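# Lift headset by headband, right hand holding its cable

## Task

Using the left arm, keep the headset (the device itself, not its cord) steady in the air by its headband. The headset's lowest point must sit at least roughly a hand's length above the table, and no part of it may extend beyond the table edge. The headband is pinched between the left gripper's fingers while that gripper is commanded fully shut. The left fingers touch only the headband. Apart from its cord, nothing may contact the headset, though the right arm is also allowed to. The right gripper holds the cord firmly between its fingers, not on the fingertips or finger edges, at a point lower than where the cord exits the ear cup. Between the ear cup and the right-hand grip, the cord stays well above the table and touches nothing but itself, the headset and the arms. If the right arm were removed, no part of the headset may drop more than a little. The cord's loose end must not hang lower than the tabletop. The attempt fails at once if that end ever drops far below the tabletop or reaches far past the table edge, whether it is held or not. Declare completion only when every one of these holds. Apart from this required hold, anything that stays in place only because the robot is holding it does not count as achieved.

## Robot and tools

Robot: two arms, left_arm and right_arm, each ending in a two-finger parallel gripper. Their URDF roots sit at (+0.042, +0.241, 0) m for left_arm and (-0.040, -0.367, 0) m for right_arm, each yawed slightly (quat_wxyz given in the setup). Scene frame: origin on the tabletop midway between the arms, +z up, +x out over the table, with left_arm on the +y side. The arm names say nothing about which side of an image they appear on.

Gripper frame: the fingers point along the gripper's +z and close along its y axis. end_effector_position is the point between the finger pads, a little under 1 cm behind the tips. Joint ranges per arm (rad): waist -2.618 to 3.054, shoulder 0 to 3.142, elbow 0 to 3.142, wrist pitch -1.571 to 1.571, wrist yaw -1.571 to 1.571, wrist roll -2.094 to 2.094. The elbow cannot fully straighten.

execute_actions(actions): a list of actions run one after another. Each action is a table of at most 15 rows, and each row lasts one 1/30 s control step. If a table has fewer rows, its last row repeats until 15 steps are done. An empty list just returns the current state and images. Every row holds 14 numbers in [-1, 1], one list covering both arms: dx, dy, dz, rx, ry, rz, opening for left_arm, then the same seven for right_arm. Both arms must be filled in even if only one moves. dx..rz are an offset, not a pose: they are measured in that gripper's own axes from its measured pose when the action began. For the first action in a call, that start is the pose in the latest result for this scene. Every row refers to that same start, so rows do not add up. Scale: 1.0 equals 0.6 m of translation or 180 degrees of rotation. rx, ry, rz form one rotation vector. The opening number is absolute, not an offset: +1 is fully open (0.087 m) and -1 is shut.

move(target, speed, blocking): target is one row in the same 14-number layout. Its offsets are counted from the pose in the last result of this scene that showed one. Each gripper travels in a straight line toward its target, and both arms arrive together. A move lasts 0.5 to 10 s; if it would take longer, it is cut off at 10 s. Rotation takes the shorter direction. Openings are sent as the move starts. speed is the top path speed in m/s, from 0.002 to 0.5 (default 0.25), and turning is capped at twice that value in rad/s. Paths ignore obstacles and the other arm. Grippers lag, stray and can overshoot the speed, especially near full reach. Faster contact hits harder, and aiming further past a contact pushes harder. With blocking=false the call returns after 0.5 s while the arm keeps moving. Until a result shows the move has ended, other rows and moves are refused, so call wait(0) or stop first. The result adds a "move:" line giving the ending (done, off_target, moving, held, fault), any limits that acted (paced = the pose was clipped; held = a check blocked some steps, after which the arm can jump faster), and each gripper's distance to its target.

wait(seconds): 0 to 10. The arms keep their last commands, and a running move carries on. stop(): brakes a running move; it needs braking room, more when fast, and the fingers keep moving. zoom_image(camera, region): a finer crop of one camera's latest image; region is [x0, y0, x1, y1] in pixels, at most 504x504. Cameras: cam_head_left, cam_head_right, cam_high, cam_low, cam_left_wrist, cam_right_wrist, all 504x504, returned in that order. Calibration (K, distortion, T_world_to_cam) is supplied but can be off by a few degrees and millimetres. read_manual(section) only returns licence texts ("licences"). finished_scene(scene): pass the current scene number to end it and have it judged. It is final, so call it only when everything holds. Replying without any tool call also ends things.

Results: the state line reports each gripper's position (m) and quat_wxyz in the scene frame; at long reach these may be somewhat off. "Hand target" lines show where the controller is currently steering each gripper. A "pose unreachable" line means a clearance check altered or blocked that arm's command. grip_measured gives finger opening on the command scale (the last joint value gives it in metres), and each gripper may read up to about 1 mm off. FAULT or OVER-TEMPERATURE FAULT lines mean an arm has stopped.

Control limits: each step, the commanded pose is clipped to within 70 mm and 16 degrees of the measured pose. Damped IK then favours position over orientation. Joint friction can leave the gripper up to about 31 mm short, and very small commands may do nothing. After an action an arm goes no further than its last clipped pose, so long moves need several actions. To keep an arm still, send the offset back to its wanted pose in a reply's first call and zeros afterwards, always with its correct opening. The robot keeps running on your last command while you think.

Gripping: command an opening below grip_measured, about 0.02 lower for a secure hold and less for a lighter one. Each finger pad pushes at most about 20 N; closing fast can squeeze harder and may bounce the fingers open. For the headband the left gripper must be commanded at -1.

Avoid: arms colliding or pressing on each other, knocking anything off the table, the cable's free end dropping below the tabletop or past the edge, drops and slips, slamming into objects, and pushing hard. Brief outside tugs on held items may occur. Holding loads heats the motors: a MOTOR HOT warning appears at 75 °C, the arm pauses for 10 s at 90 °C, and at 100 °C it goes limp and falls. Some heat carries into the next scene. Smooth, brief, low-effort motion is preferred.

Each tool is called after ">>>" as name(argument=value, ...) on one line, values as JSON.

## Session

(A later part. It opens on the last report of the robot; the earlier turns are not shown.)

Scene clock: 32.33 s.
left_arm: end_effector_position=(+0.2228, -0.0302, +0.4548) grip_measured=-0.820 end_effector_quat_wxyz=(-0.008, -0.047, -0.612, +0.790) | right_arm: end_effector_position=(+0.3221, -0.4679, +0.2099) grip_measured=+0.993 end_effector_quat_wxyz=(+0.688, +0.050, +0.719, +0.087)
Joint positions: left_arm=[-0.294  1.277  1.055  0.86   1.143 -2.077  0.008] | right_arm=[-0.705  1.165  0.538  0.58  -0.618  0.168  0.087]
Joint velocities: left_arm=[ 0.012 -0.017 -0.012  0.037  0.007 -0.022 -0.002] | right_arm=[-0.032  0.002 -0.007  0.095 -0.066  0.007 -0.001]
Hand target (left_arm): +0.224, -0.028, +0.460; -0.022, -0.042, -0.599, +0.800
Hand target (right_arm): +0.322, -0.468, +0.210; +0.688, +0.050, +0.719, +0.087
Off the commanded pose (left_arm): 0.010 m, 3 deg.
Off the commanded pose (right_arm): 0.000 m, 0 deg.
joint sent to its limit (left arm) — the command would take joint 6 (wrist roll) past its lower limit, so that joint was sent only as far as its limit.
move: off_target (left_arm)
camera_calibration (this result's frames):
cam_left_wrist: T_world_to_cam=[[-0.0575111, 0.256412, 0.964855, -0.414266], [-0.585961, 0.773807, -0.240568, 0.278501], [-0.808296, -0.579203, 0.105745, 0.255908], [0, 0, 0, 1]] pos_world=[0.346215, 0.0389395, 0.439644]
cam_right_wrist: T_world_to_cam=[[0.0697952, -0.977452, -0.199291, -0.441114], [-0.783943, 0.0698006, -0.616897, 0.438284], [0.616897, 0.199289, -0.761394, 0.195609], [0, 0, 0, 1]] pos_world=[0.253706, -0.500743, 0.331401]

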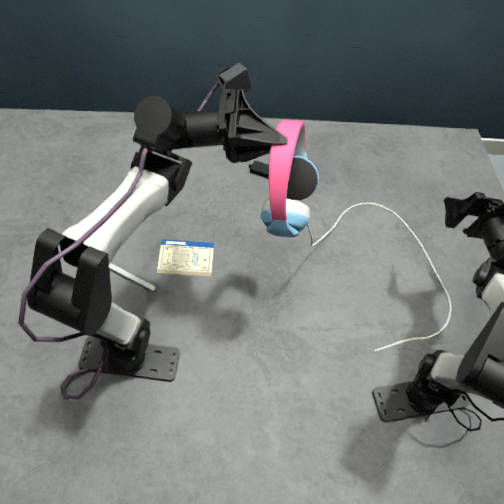

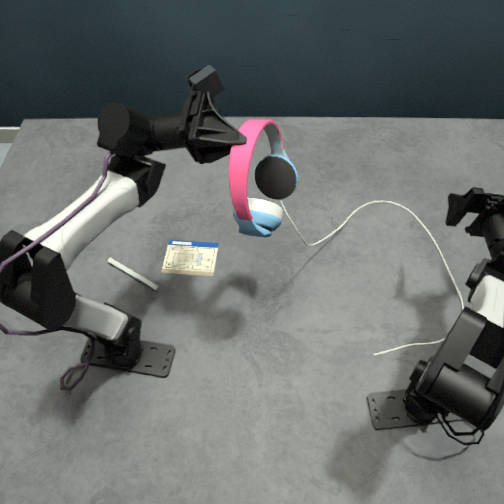

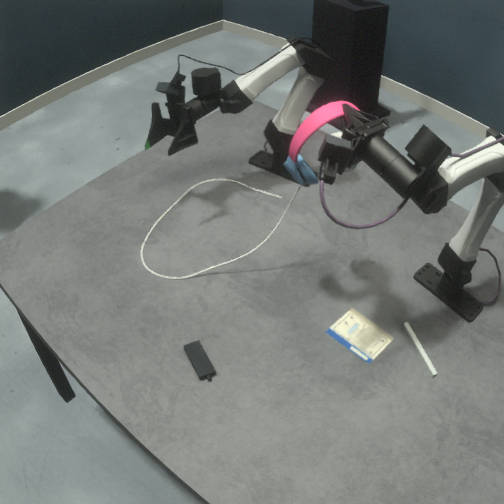

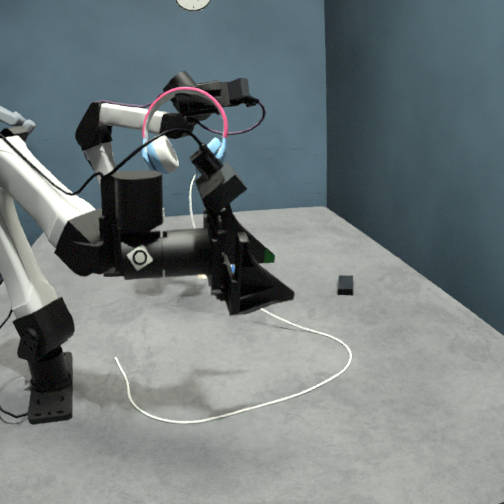

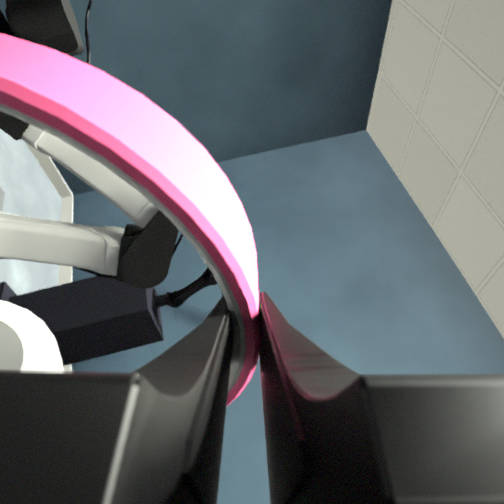

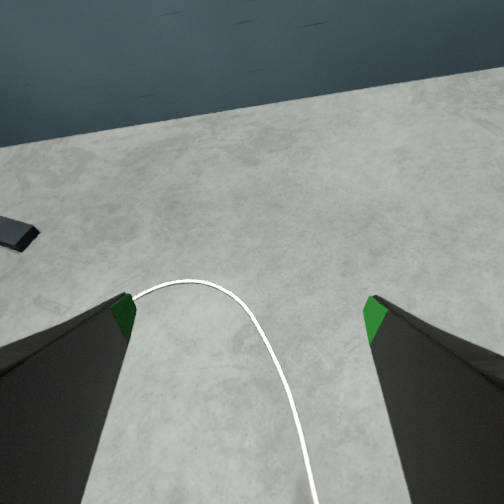

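>>> move(target=[0,-0.01,0,0,0,0,-1,0.16,0.312,-0.082,-0.482,0.037,-0.059,1], speed=0.2)

Scene clock: 36.87 s.
left_arm: end_effector_position=(+0.2211, -0.0305, +0.4496) grip_measured=-0.820 end_effector_quat_wxyz=(+0.007, -0.046, -0.622, +0.782) | right_arm: end_effector_position=(+0.2671, -0.2717, +0.1724) grip_measured=+0.993 end_effector_quat_wxyz=(+0.579, -0.443, +0.550, +0.406)
Joint positions: left_arm=[-0.294  1.277  1.055  0.83   1.171 -2.077  0.008] | right_arm=[-0.42   1.54   0.53   1.173 -1.567  0.097  0.087]
Joint velocities: left_arm=[-0.012 -0.012 -0.007 -0.051  0.007  0.022  0.001] | right_arm=[ 0.002  0.007 -0.007  0.081  0.007 -0.081  0.   ]
Hand target (left_arm): +0.222, -0.028, +0.460; -0.008, -0.047, -0.612, +0.790
Hand target (right_arm): +0.261, -0.267, +0.157; +0.564, -0.435, +0.558, +0.427
Off the commanded pose (left_arm): 0.011 m, 2 deg.
Off the commanded pose (right_arm): 0.020 m, 17 deg; orientation clipped at the last step of the last action.
joint sent to its limit (right arm) — the command would take joint 5 (wrist yaw) past its lower limit, so that joint was sent only as far as its limit.
move: off_target (left_arm, right_arm); limits=paced
camera_calibration (this result's frames):
cam_left_wrist: T_world_to_cam=[[-0.0317021, 0.231439, 0.972333, -0.419098], [-0.573536, 0.792508, -0.207336, 0.259446], [-0.818567, -0.564241, 0.107615, 0.256785], [0, 0, 0, 1]] pos_world=[0.345711, 0.0362711, 0.433662]
cam_right_wrist: T_world_to_cam=[[0.964837, -0.255585, 0.0613689, -0.340806], [-0.15446, -0.740215, -0.654388, -0.0233374], [0.212678, 0.621899, -0.753664, 0.383395], [0, 0, 0, 1]] pos_world=[0.243677, -0.342813, 0.294594]

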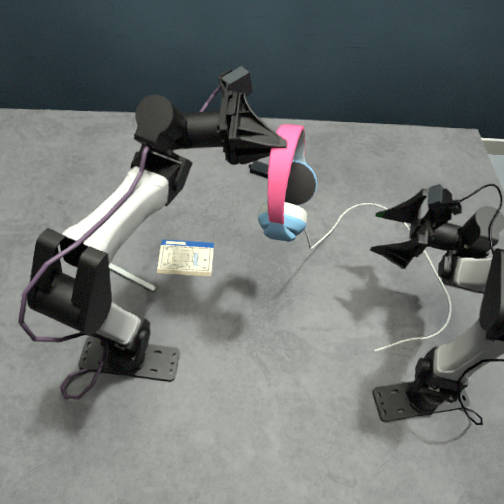

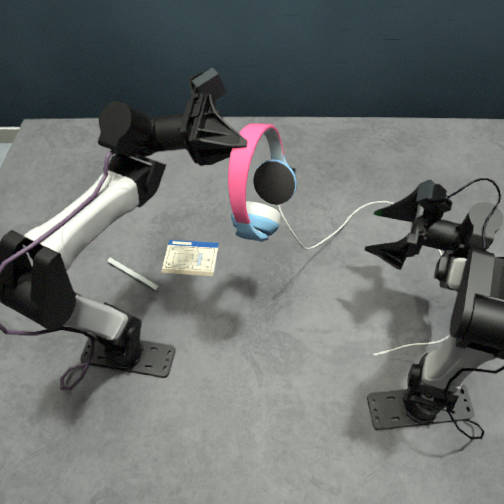

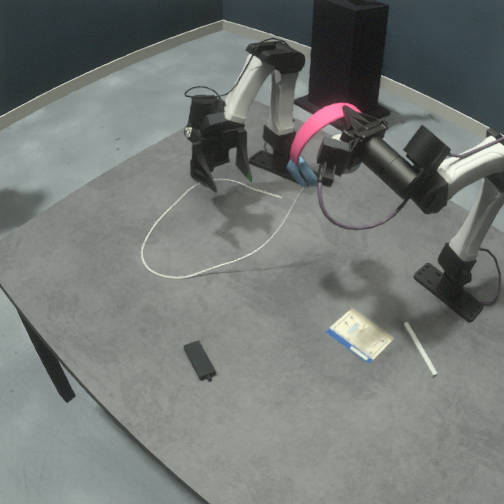

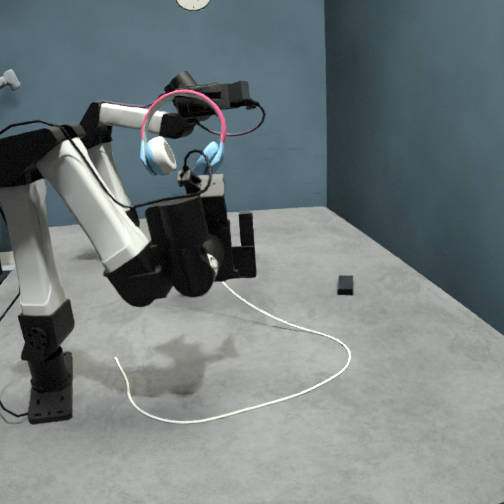

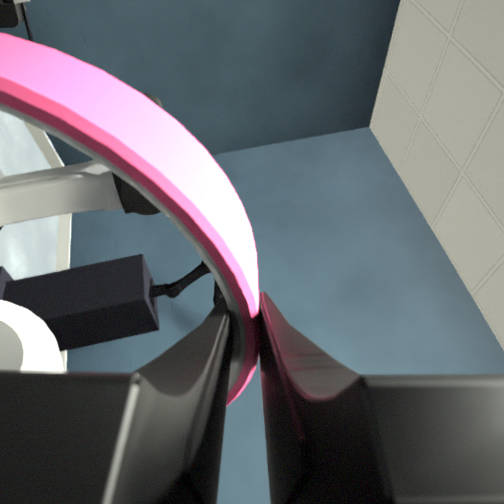

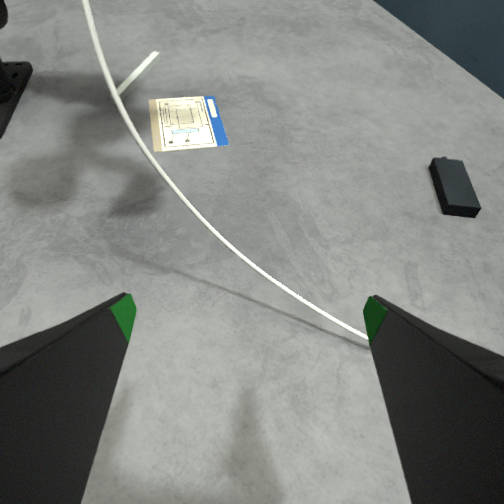

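>>> move(target=[0,-0.015,0,0,0,0,-1,0.02,0.13,0.2,0,0,0,1], speed=0.12)

Scene clock: 38.77 s.
left_arm: end_effector_position=(+0.2197, -0.0308, +0.4441) grip_measured=-0.820 end_effector_quat_wxyz=(+0.025, -0.042, -0.632, +0.773) | right_arm: end_effector_position=(+0.2336, -0.1344, +0.1584) grip_measured=+0.993 end_effector_quat_wxyz=(+0.583, -0.445, +0.546, +0.405)
Joint positions: left_arm=[-0.294  1.277  1.055  0.794  1.198 -2.076  0.008] | right_arm=[ 0.139  1.407  0.393  1.028 -1.01  -0.065  0.087]
Joint velocities: left_arm=[ 0.002 -0.002 -0.007  0.007 -0.051  0.007 -0.001] | right_arm=[ 0.002 -0.002 -0.007 -0.007 -0.066  0.037  0.001]
Hand target (left_arm): +0.220, -0.028, +0.458; +0.008, -0.046, -0.622, +0.782
Hand target (right_arm): +0.227, -0.134, +0.155; +0.578, -0.445, +0.551, +0.406
Off the commanded pose (left_arm): 0.014 m, 3 deg.
Off the commanded pose (right_arm): 0.008 m, 1 deg.
move: off_target (left_arm)
camera_calibration (this result's frames):
cam_left_wrist: T_world_to_cam=[[-0.00190643, 0.204294, 0.978908, -0.424056], [-0.560514, 0.81046, -0.170231, 0.238917], [-0.828143, -0.549016, 0.112964, 0.256176], [0, 0, 0, 1]] pos_world=[0.345258, 0.033644, 0.426844]
cam_right_wrist: T_world_to_cam=[[0.964488, -0.254024, 0.0723547, -0.273994], [-0.145038, -0.738302, -0.658691, 0.0626598], [0.220743, 0.624805, -0.748927, 0.292311], [0, 0, 0, 1]] pos_world=[0.208827, -0.205976, 0.280017]

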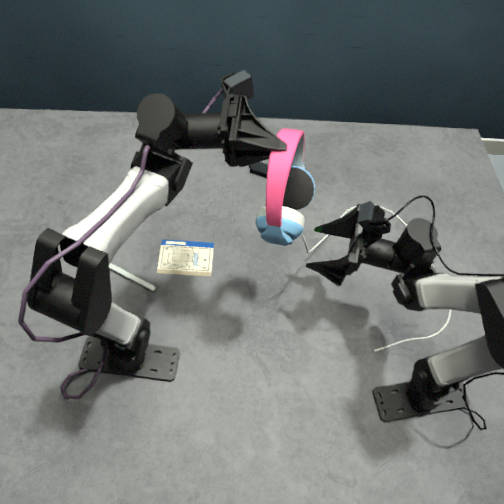

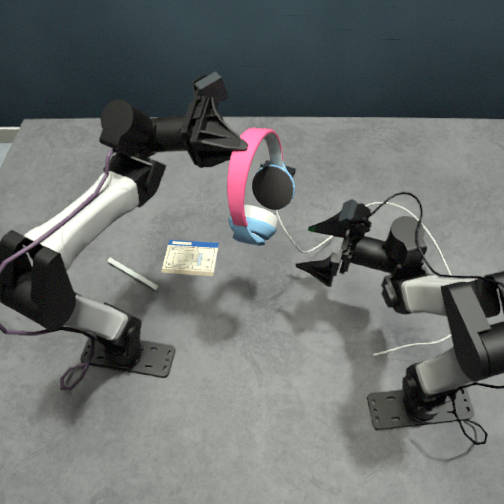

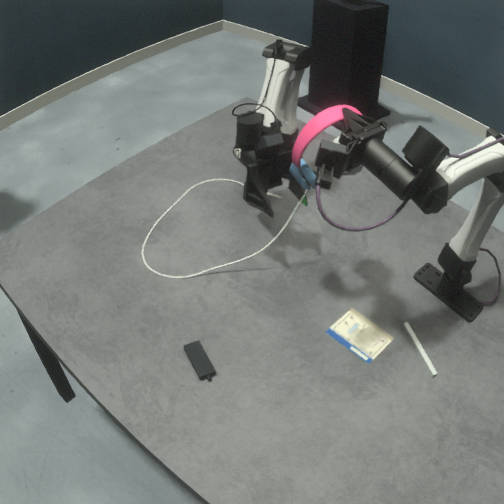

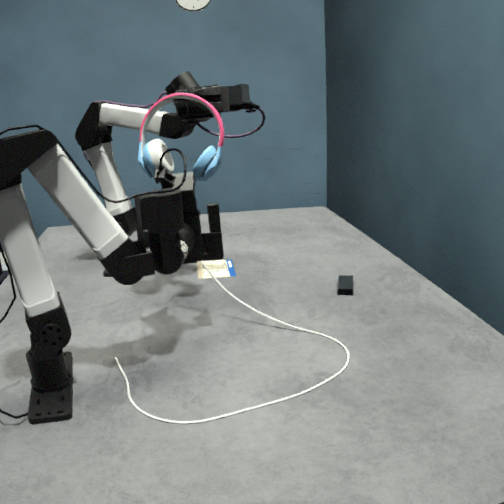

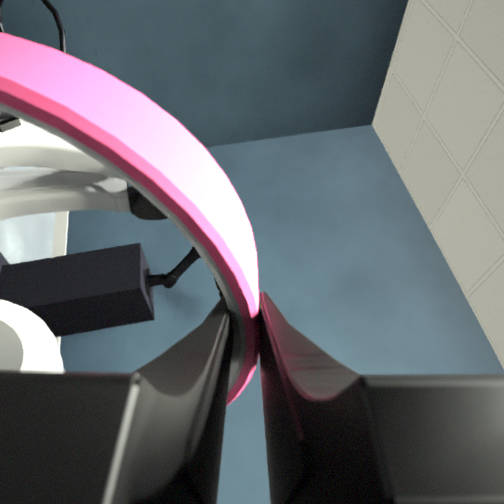

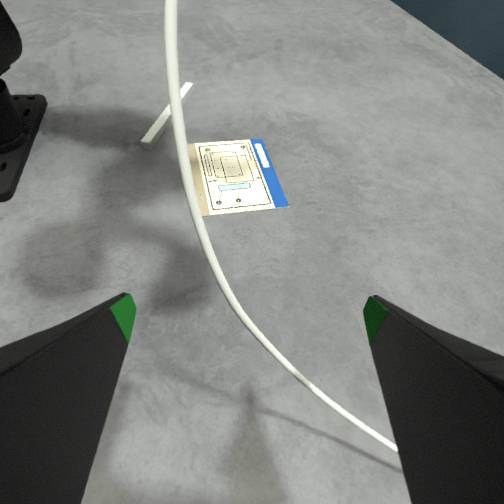

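>>> move(target=[0,-0.02,0,0,0,0,-1,0.0,0.03,0.11,0,0,0,1], speed=0.08)

Scene clock: 40.13 s.
left_arm: end_effector_position=(+0.2184, -0.0311, +0.4384) grip_measured=-0.820 end_effector_quat_wxyz=(+0.044, -0.037, -0.642, +0.764) | right_arm: end_effector_position=(+0.2301, -0.0709, +0.1581) grip_measured=+0.993 end_effector_quat_wxyz=(+0.580, -0.446, +0.548, +0.407)
Joint positions: left_arm=[-0.294  1.277  1.055  0.752  1.224 -2.075  0.008] | right_arm=[ 0.384  1.5    0.476  1.028 -0.766 -0.068  0.087]
Joint velocities: left_arm=[-0.002  0.012 -0.022  0.007 -0.022 -0.037  0.001] | right_arm=[ 0.012  0.007 -0.017  0.022  0.066 -0.022 -0.   ]
Hand target (left_arm): +0.219, -0.028, +0.456; +0.025, -0.043, -0.632, +0.774
Hand target (right_arm): +0.235, -0.066, +0.158; +0.583, -0.446, +0.546, +0.404
Off the commanded pose (left_arm): 0.018 m, 3 deg.
Off the commanded pose (right_arm): 0.007 m, 0 deg.
move: off_target (left_arm)
camera_calibration (this result's frames):
cam_left_wrist: T_world_to_cam=[[0.0333672, 0.174819, 0.984035, -0.42928], [-0.546769, 0.827372, -0.128447, 0.216632], [-0.836618, -0.533754, 0.123193, 0.253464], [0, 0, 0, 1]] pos_world=[0.344824, 0.0310981, 0.419027]
cam_right_wrist: T_world_to_cam=[[0.965524, -0.251645, 0.066621, -0.253622], [-0.147702, -0.740332, -0.655814, 0.108864], [0.214354, 0.623364, -0.751977, 0.255065], [0, 0, 0, 1]] pos_world=[0.206283, -0.142225, 0.280094]

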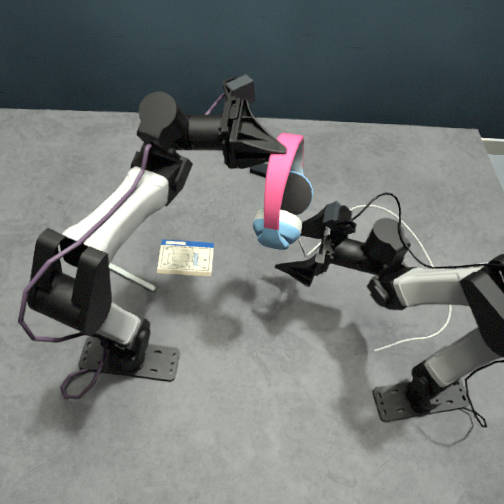

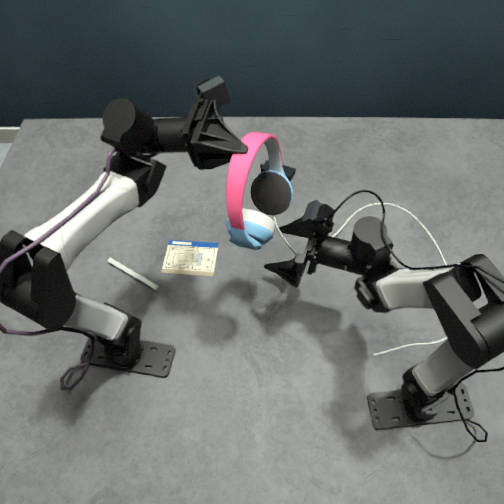

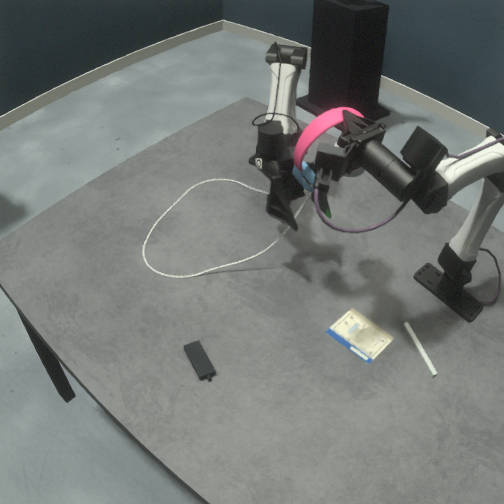

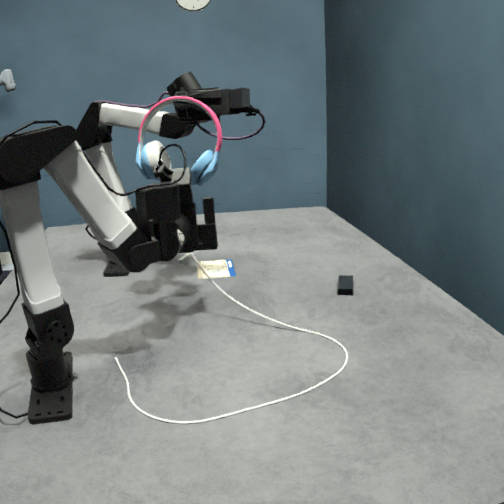

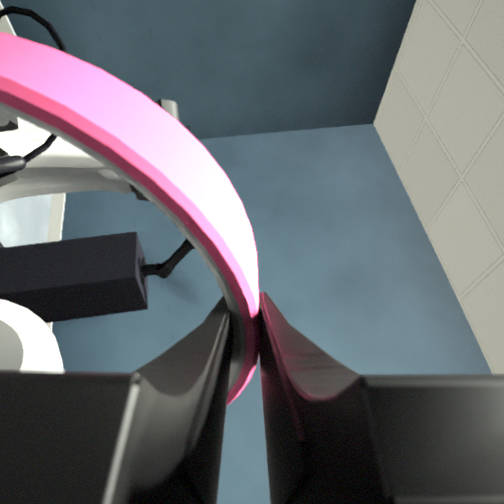

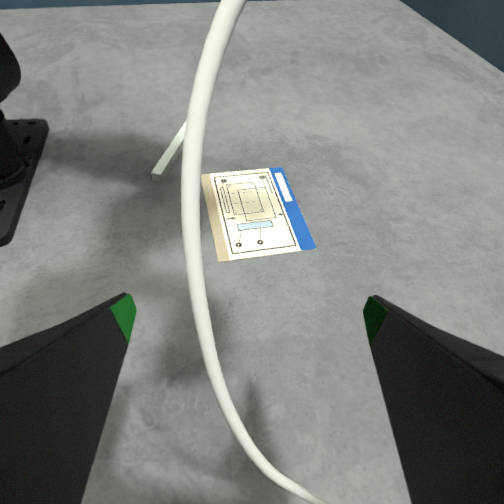

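>>> move(target=[0,-0.02,0,0,0,0,-1,0,0,0,0,0,0,-1], speed=0.05)

Scene clock: 40.87 s.
left_arm: end_effector_position=(+0.2171, -0.0311, +0.4335) grip_measured=-0.820 end_effector_quat_wxyz=(+0.061, -0.032, -0.651, +0.756) | right_arm: end_effector_position=(+0.2301, -0.0709, +0.1581) grip_measured=-1.000 end_effector_quat_wxyz=(+0.580, -0.445, +0.548, +0.407)
Joint positions: left_arm=[-0.294  1.277  1.055  0.714  1.248 -2.073  0.008] | right_arm=[ 0.384  1.5    0.476  1.028 -0.766 -0.068  0.   ]
Joint velocities: left_arm=[-0.002 -0.002 -0.002 -0.037  0.037  0.007 -0.   ] | right_arm=[ 0.007 -0.007 -0.017  0.037 -0.11   0.037  0.   ]
Hand target (left_arm): +0.218, -0.029, +0.450; +0.044, -0.037, -0.642, +0.764
Hand target (right_arm): +0.230, -0.071, +0.158; +0.580, -0.446, +0.548, +0.407
Off the commanded pose (left_arm): 0.017 m, 2 deg.
Off the commanded pose (right_arm): 0.000 m, 0 deg.
move: off_target (left_arm)
camera_calibration (this result's frames):
cam_left_wrist: T_world_to_cam=[[0.0649639, 0.148529, 0.986772, -0.433229], [-0.533203, 0.841026, -0.0914876, 0.196812], [-0.843489, -0.520206, 0.133832, 0.250303], [0, 0, 0, 1]] pos_world=[0.344213, 0.0290324, 0.412006]
cam_right_wrist: T_world_to_cam=[[0.965428, -0.252013, 0.0666199, -0.253692], [-0.147985, -0.740275, -0.655815, 0.108929], [0.214591, 0.623284, -0.751976, 0.255003], [0, 0, 0, 1]] pos_world=[0.20632, -0.142235, 0.280094]

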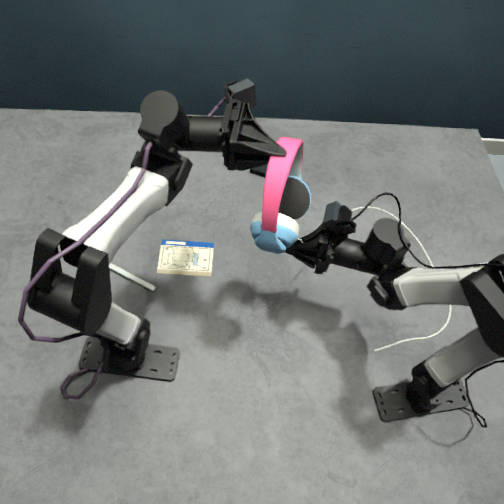

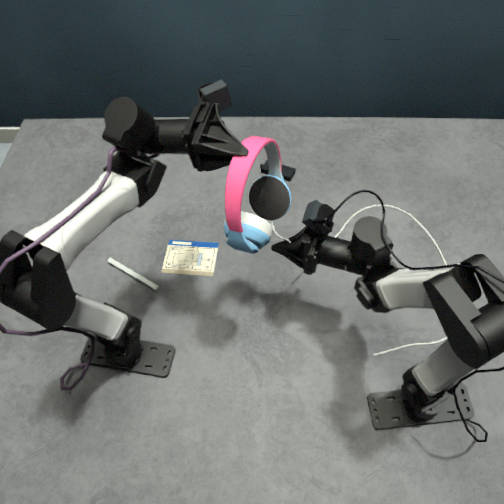

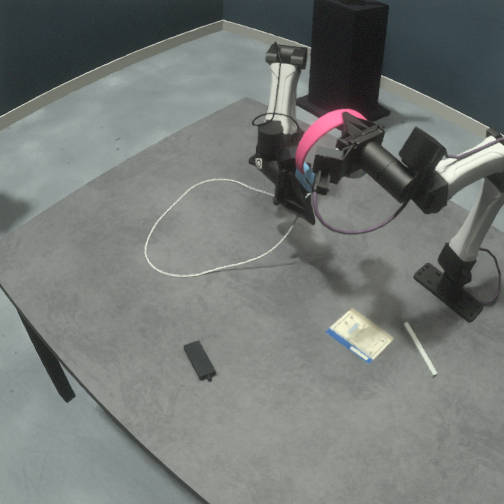

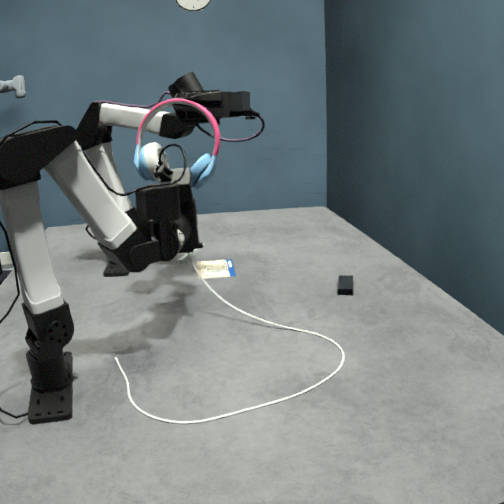

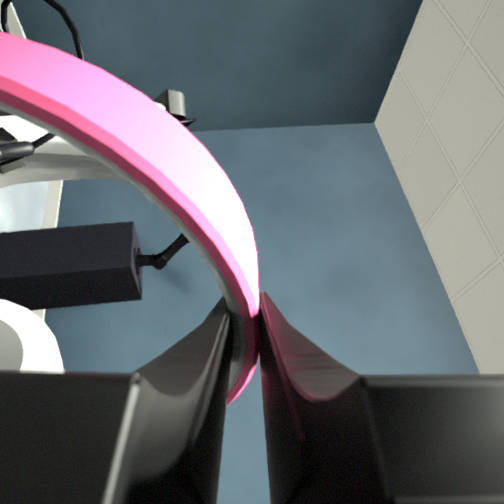

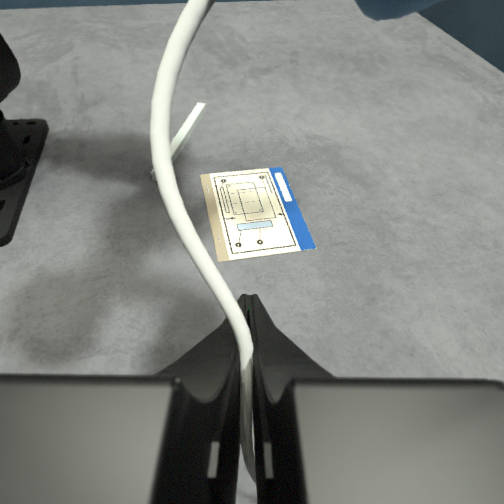

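>>> move(target=[0,-0.02,0,0,0,0,-1,0,0,0,0,0,0,0.4], speed=0.05)

>>> move(target=[0,-0.02,0,0,0,0,-1,0,0,-0.06,0,0,0,0.4], speed=0.05)

>>> move(target=[0,-0.02,0,0,0,0,-1,0,0,0,0,0,0,-1], speed=0.05)

Scene clock: 41.67 s.
left_arm: end_effector_position=(+0.2158, -0.0310, +0.4287) grip_measured=-0.820 end_effector_quat_wxyz=(+0.079, -0.027, -0.659, +0.747) | right_arm: end_effector_position=(+0.2301, -0.0709, +0.1581) grip_measured=+0.400 end_effector_quat_wxyz=(+0.580, -0.445, +0.548, +0.407)
Joint positions: left_arm=[-0.294  1.277  1.055  0.675  1.27  -2.071  0.008] | right_arm=[ 0.384  1.5    0.476  1.028 -0.766 -0.068  0.061]
Joint velocities: left_arm=[ 0.002  0.012 -0.012  0.022 -0.081  0.007  0.001] | right_arm=[ 0.017 -0.007 -0.017 -0.007 -0.037  0.051  0.   ]
Hand target (left_arm): +0.217, -0.029, +0.445; +0.062, -0.032, -0.651, +0.756
Hand target (right_arm): +0.230, -0.071, +0.158; +0.580, -0.445, +0.548, +0.407
Off the commanded pose (left_arm): 0.017 m, 2 deg.
Off the commanded pose (right_arm): 0.000 m, 0 deg.
move: off_target (left_arm)
camera_calibration (this result's frames):
cam_left_wrist: T_world_to_cam=[[0.0964786, 0.122524, 0.987765, -0.436508], [-0.518592, 0.853239, -0.0551848, 0.177247], [-0.849561, -0.506923, 0.145859, 0.246442], [0, 0, 0, 1]] pos_world=[0.3434, 0.027176, 0.405002]
cam_right_wrist: T_world_to_cam=[[0.965428, -0.252013, 0.0666199, -0.253692], [-0.147985, -0.740275, -0.655815, 0.108929], [0.214591, 0.623284, -0.751976, 0.255003], [0, 0, 0, 1]] pos_world=[0.20632, -0.142235, 0.280094]

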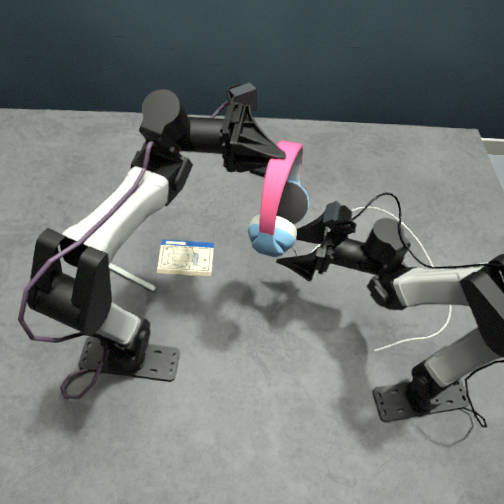

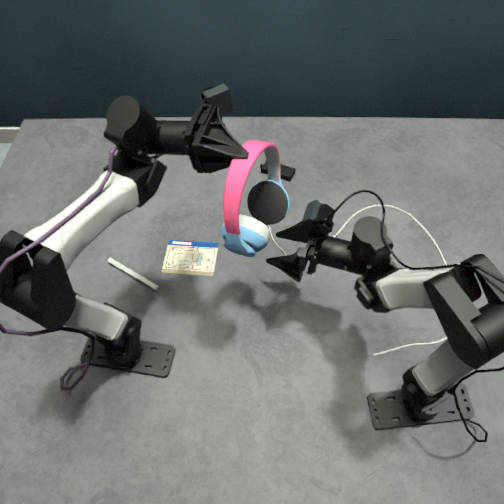

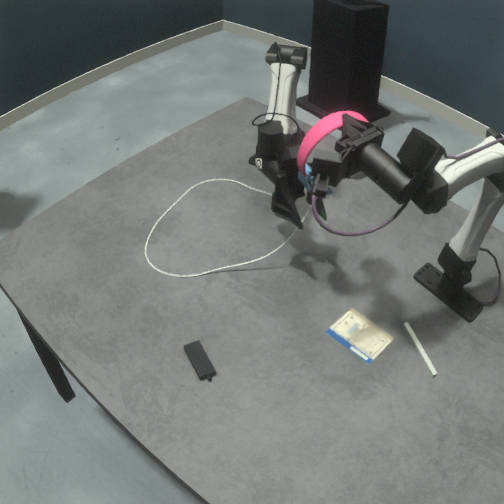

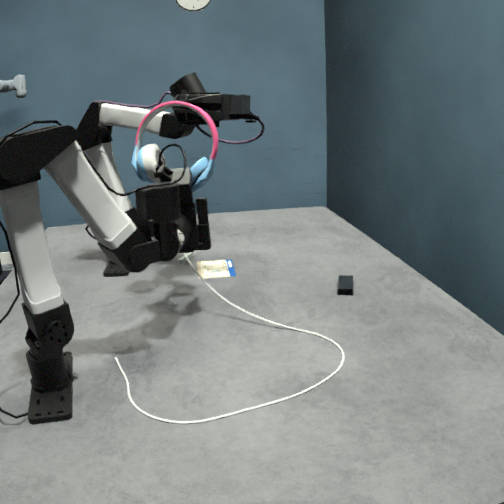

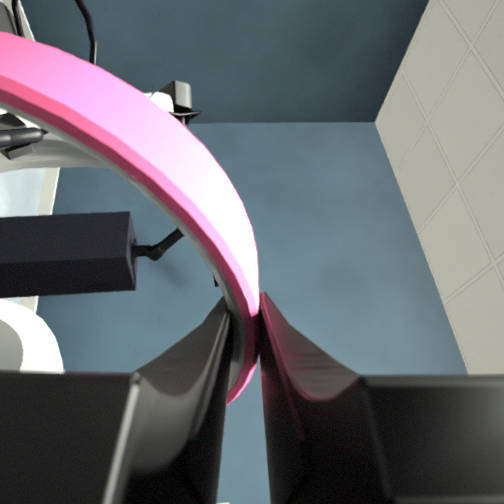

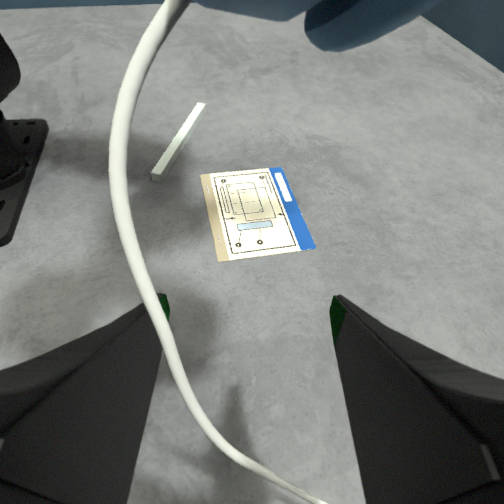

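Scene clock: 42.73 s.
left_arm: end_effector_position=(+0.2147, -0.0309, +0.4243) grip_measured=-0.820 end_effector_quat_wxyz=(+0.095, -0.021, -0.666, +0.739) | right_arm: end_effector_position=(+0.2261, -0.1003, +0.1621) grip_measured=+0.400 end_effector_quat_wxyz=(+0.586, -0.446, +0.542, +0.404)
Joint positions: left_arm=[-0.294  1.277  1.055  0.636  1.29  -2.068  0.008] | right_arm=[ 0.287  1.419  0.412  1.028 -0.861 -0.068  0.061]
Joint velocities: left_arm=[-0.012 -0.002 -0.007  0.051 -0.066 -0.022  0.001] | right_arm=[ 0.002  0.002 -0.002  0.022 -0.007 -0.022  0.   ]
Hand target (left_arm): +0.216, -0.029, +0.440; +0.079, -0.027, -0.659, +0.748
Hand target (right_arm): +0.220, -0.105, +0.158; +0.580, -0.445, +0.548, +0.407
Off the commanded pose (left_arm): 0.016 m, 2 deg.
Off the commanded pose (right_arm): 0.009 m, 1 deg.
move: off_target (left_arm)
camera_calibration (this result's frames):
cam_left_wrist: T_world_to_cam=[[0.127257, 0.0979069, 0.987026, -0.439087], [-0.504565, 0.863129, -0.0205633, 0.158923], [-0.853943, -0.495402, 0.15924, 0.241847], [0, 0, 0, 1]] pos_world=[0.342588, 0.0256301, 0.398146]
cam_right_wrist: T_world_to_cam=[[0.96369, -0.254726, 0.0801035, -0.259494], [-0.139274, -0.735439, -0.663122, 0.088822], [0.227826, 0.627888, -0.744212, 0.273405], [0, 0, 0, 1]] pos_world=[0.200154, -0.172444, 0.283157]

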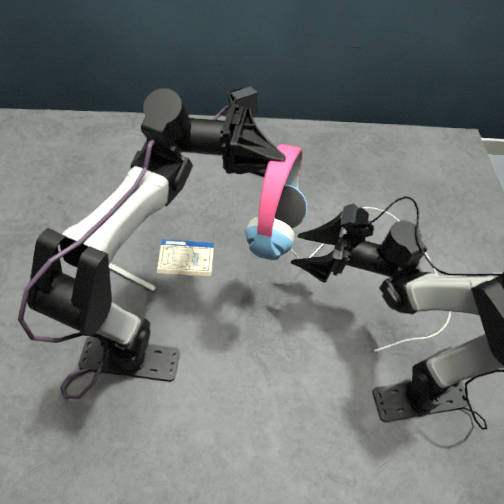

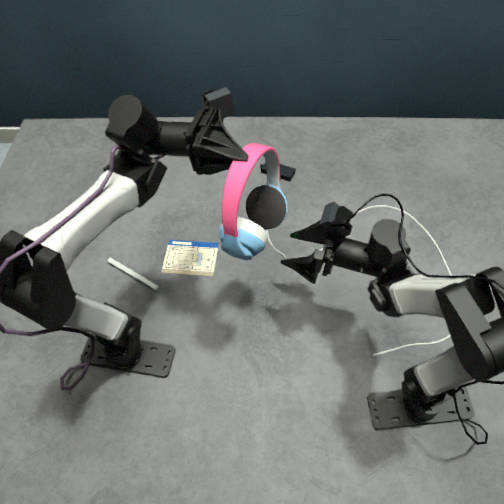

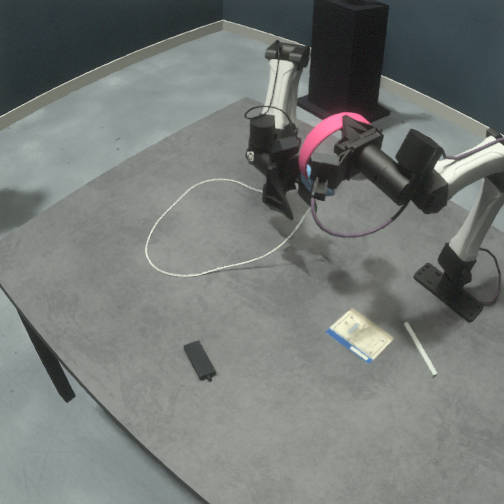

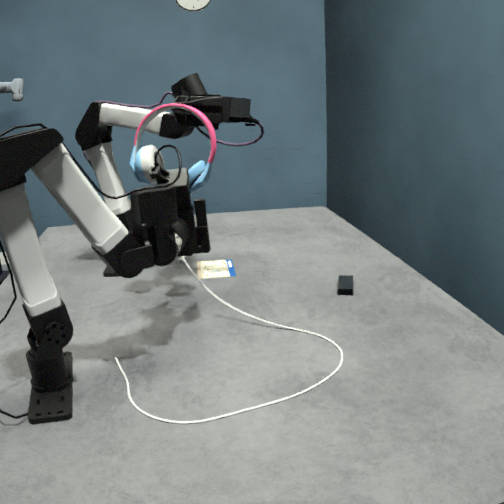

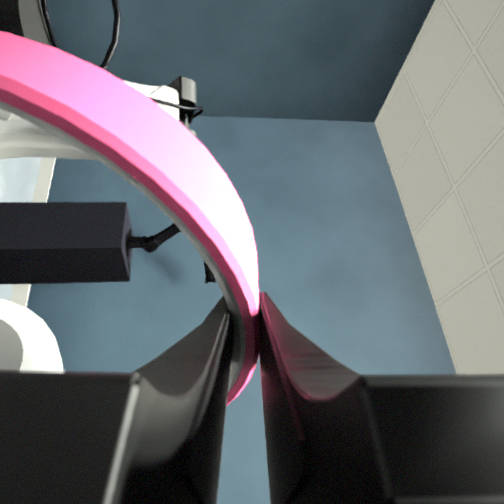

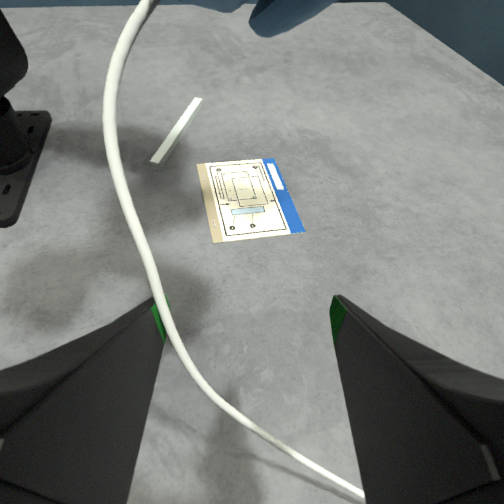

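Scene clock: 43.43 s.
left_arm: end_effector_position=(+0.2138, -0.0307, +0.4205) grip_measured=-0.820 end_effector_quat_wxyz=(-0.110, +0.015, +0.672, -0.732) | right_arm: end_effector_position=(+0.2260, -0.1003, +0.1621) grip_measured=-0.953 end_effector_quat_wxyz=(+0.586, -0.446, +0.542, +0.404)
Joint positions: left_arm=[-0.294  1.277  1.055  0.601  1.306 -2.064  0.008] | right_arm=[ 0.287  1.419  0.412  1.028 -0.862 -0.068  0.002]
Joint velocities: left_arm=[-0.012  0.007 -0.007 -0.139 -0.051  0.066  0.001] | right_arm=[-0.002  0.007  0.012 -0.081 -0.007 -0.081 -0.   ]
Hand target (left_arm): +0.215, -0.029, +0.436; -0.095, +0.021, +0.666, -0.740
Hand target (right_arm): +0.226, -0.100, +0.162; +0.586, -0.446, +0.542, +0.404
Off the commanded pose (left_arm): 0.016 m, 2 deg.
Off the commanded pose (right_arm): 0.000 m, 0 deg.
move: off_target (left_arm)
camera_calibration (this result's frames):
cam_left_wrist: T_world_to_cam=[[0.154305, 0.0765574, 0.985053, -0.440815], [-0.491939, 0.870579, 0.00939978, 0.143179], [-0.856847, -0.486036, 0.171996, 0.237312], [0, 0, 0, 1]] pos_world=[0.341795, 0.0244414, 0.392063]
cam_right_wrist: T_world_to_cam=[[0.963787, -0.254358, 0.0801086, -0.259413], [-0.138992, -0.735497, -0.663118, 0.0887562], [0.227589, 0.627969, -0.744216, 0.273469], [0, 0, 0, 1]] pos_world=[0.200117, -0.172434, 0.283157]

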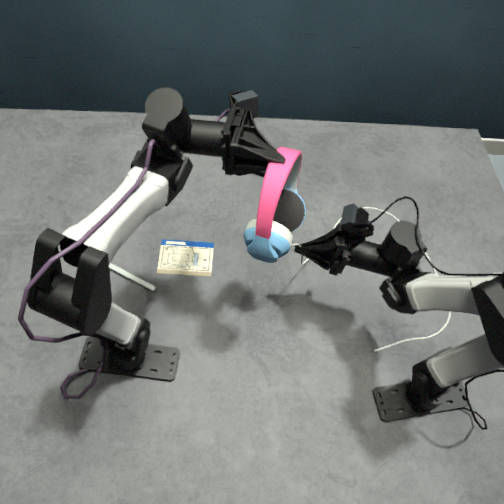

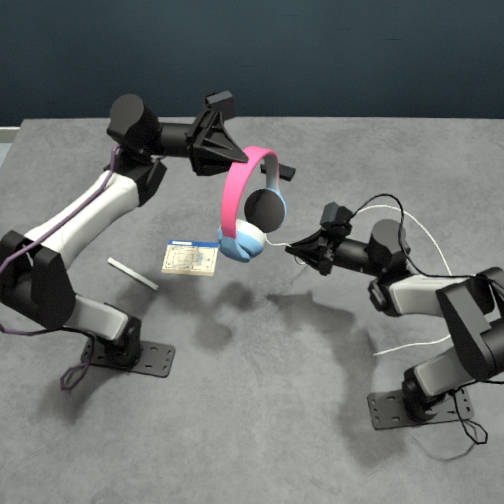

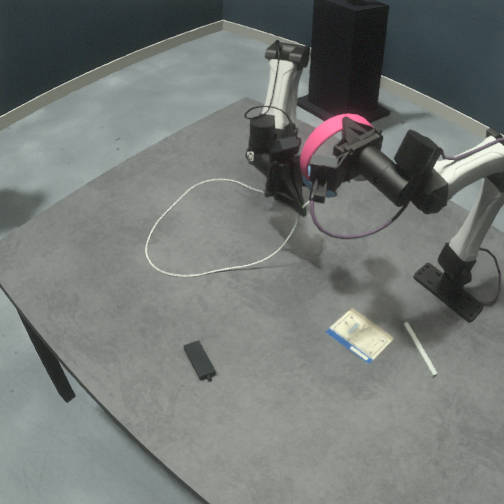

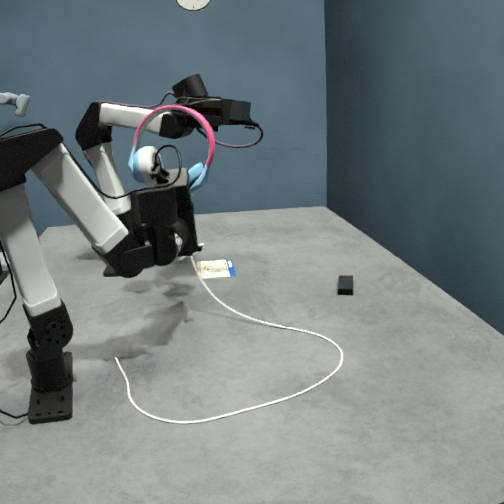

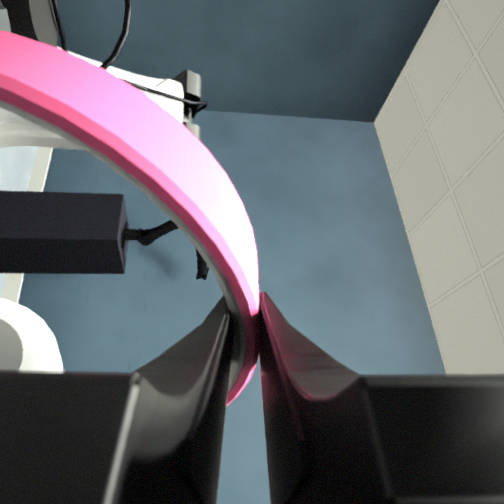

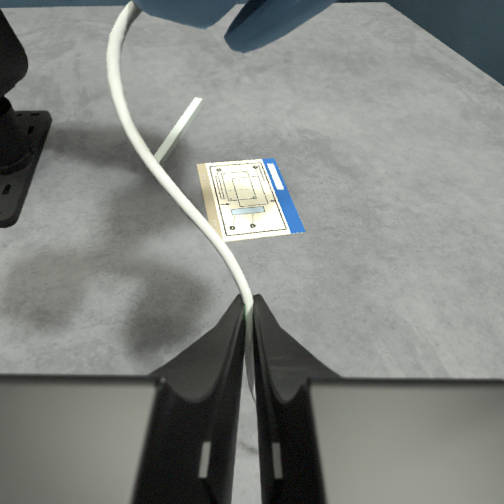

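>>> move(target=[0,-0.03,0,0,0,0,-1,0,0.06,0.03,0,0,0,0.8], speed=0.04)

Scene clock: 44.73 s.
left_arm: end_effector_position=(+0.2112, -0.0298, +0.4276) grip_measured=-0.820 end_effector_quat_wxyz=(-0.118, +0.017, +0.676, -0.728) | right_arm: end_effector_position=(+0.2019, -0.0706, +0.1619) grip_measured=+0.800 end_effector_quat_wxyz=(+0.585, -0.447, +0.540, +0.407)
Joint positions: left_arm=[-0.294  1.277  1.093  0.548  1.325 -2.061  0.008] | right_arm=[ 0.444  1.396  0.391  1.028 -0.711 -0.069  0.079]
Joint velocities: left_arm=[-0.002 -0.002 -0.017 -0.022 -0.037 -0.051 -0.   ] | right_arm=[-0.002 -0.022  0.007 -0.066  0.11  -0.022  0.   ]
Hand target (left_arm): +0.216, -0.029, +0.438; -0.110, +0.015, +0.672, -0.733
Hand target (right_arm): +0.197, -0.073, +0.159; +0.586, -0.447, +0.542, +0.404
Off the commanded pose (left_arm): 0.012 m, 1 deg.
Off the commanded pose (right_arm): 0.007 m, 0 deg.
move: off_target (left_arm)
camera_calibration (this result's frames):
cam_left_wrist: T_world_to_cam=[[0.162497, 0.0624704, 0.984729, -0.449496], [-0.476897, 0.87866, 0.0229548, 0.132264], [-0.863808, -0.473344, 0.172572, 0.235921], [0, 0, 0, 1]] pos_world=[0.339908, 0.023537, 0.398882]
cam_right_wrist: T_world_to_cam=[[0.965632, -0.247601, 0.0790442, -0.22832], [-0.133802, -0.734283, -0.665526, 0.106577], [0.222826, 0.632077, -0.742177, 0.261126], [0, 0, 0, 1]] pos_world=[0.176548, -0.143326, 0.282779]

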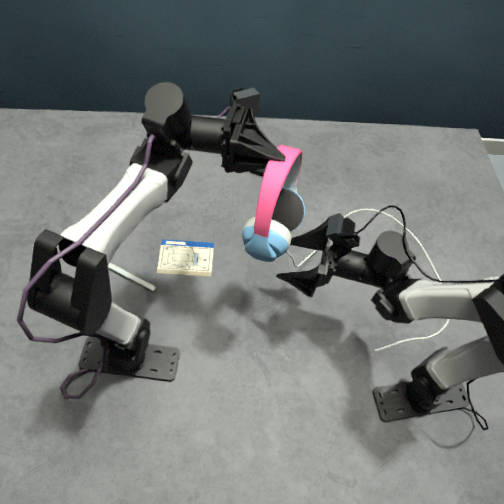

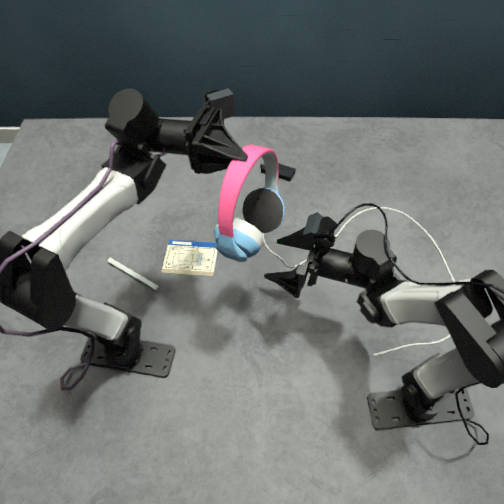

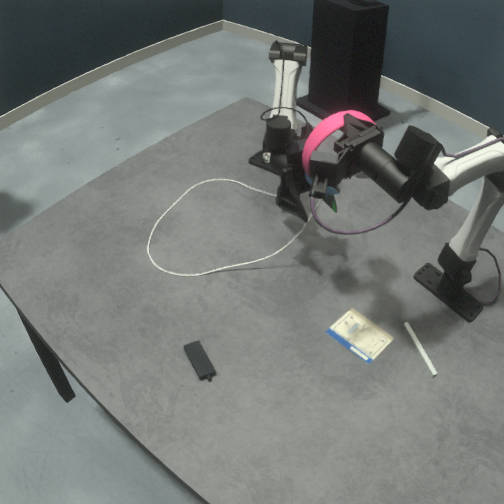

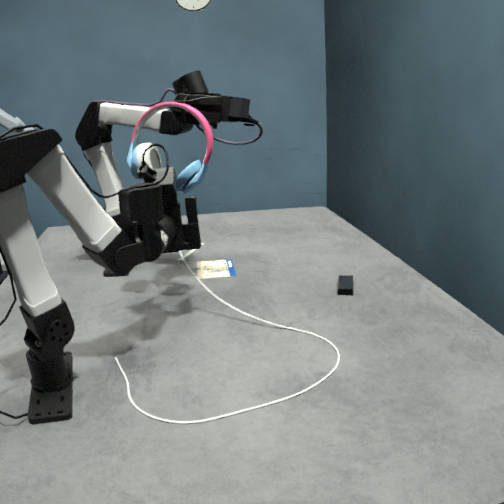

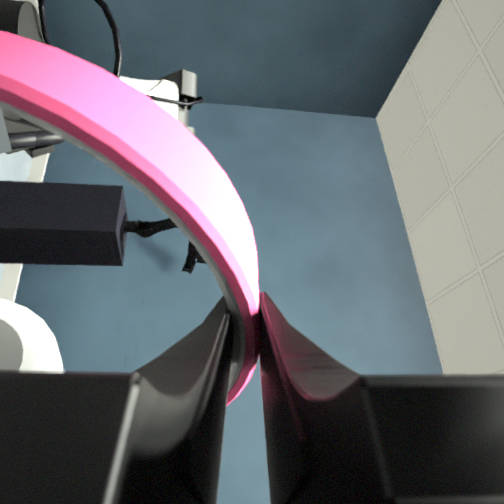

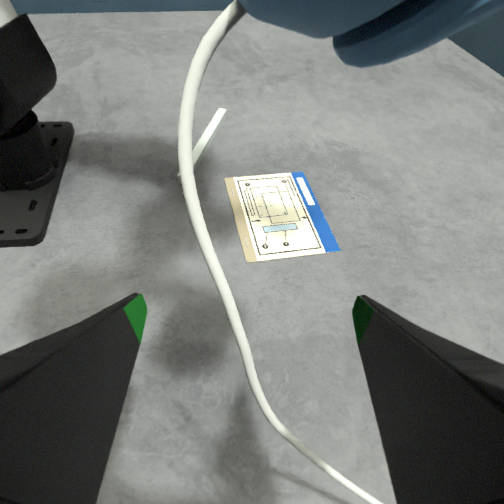

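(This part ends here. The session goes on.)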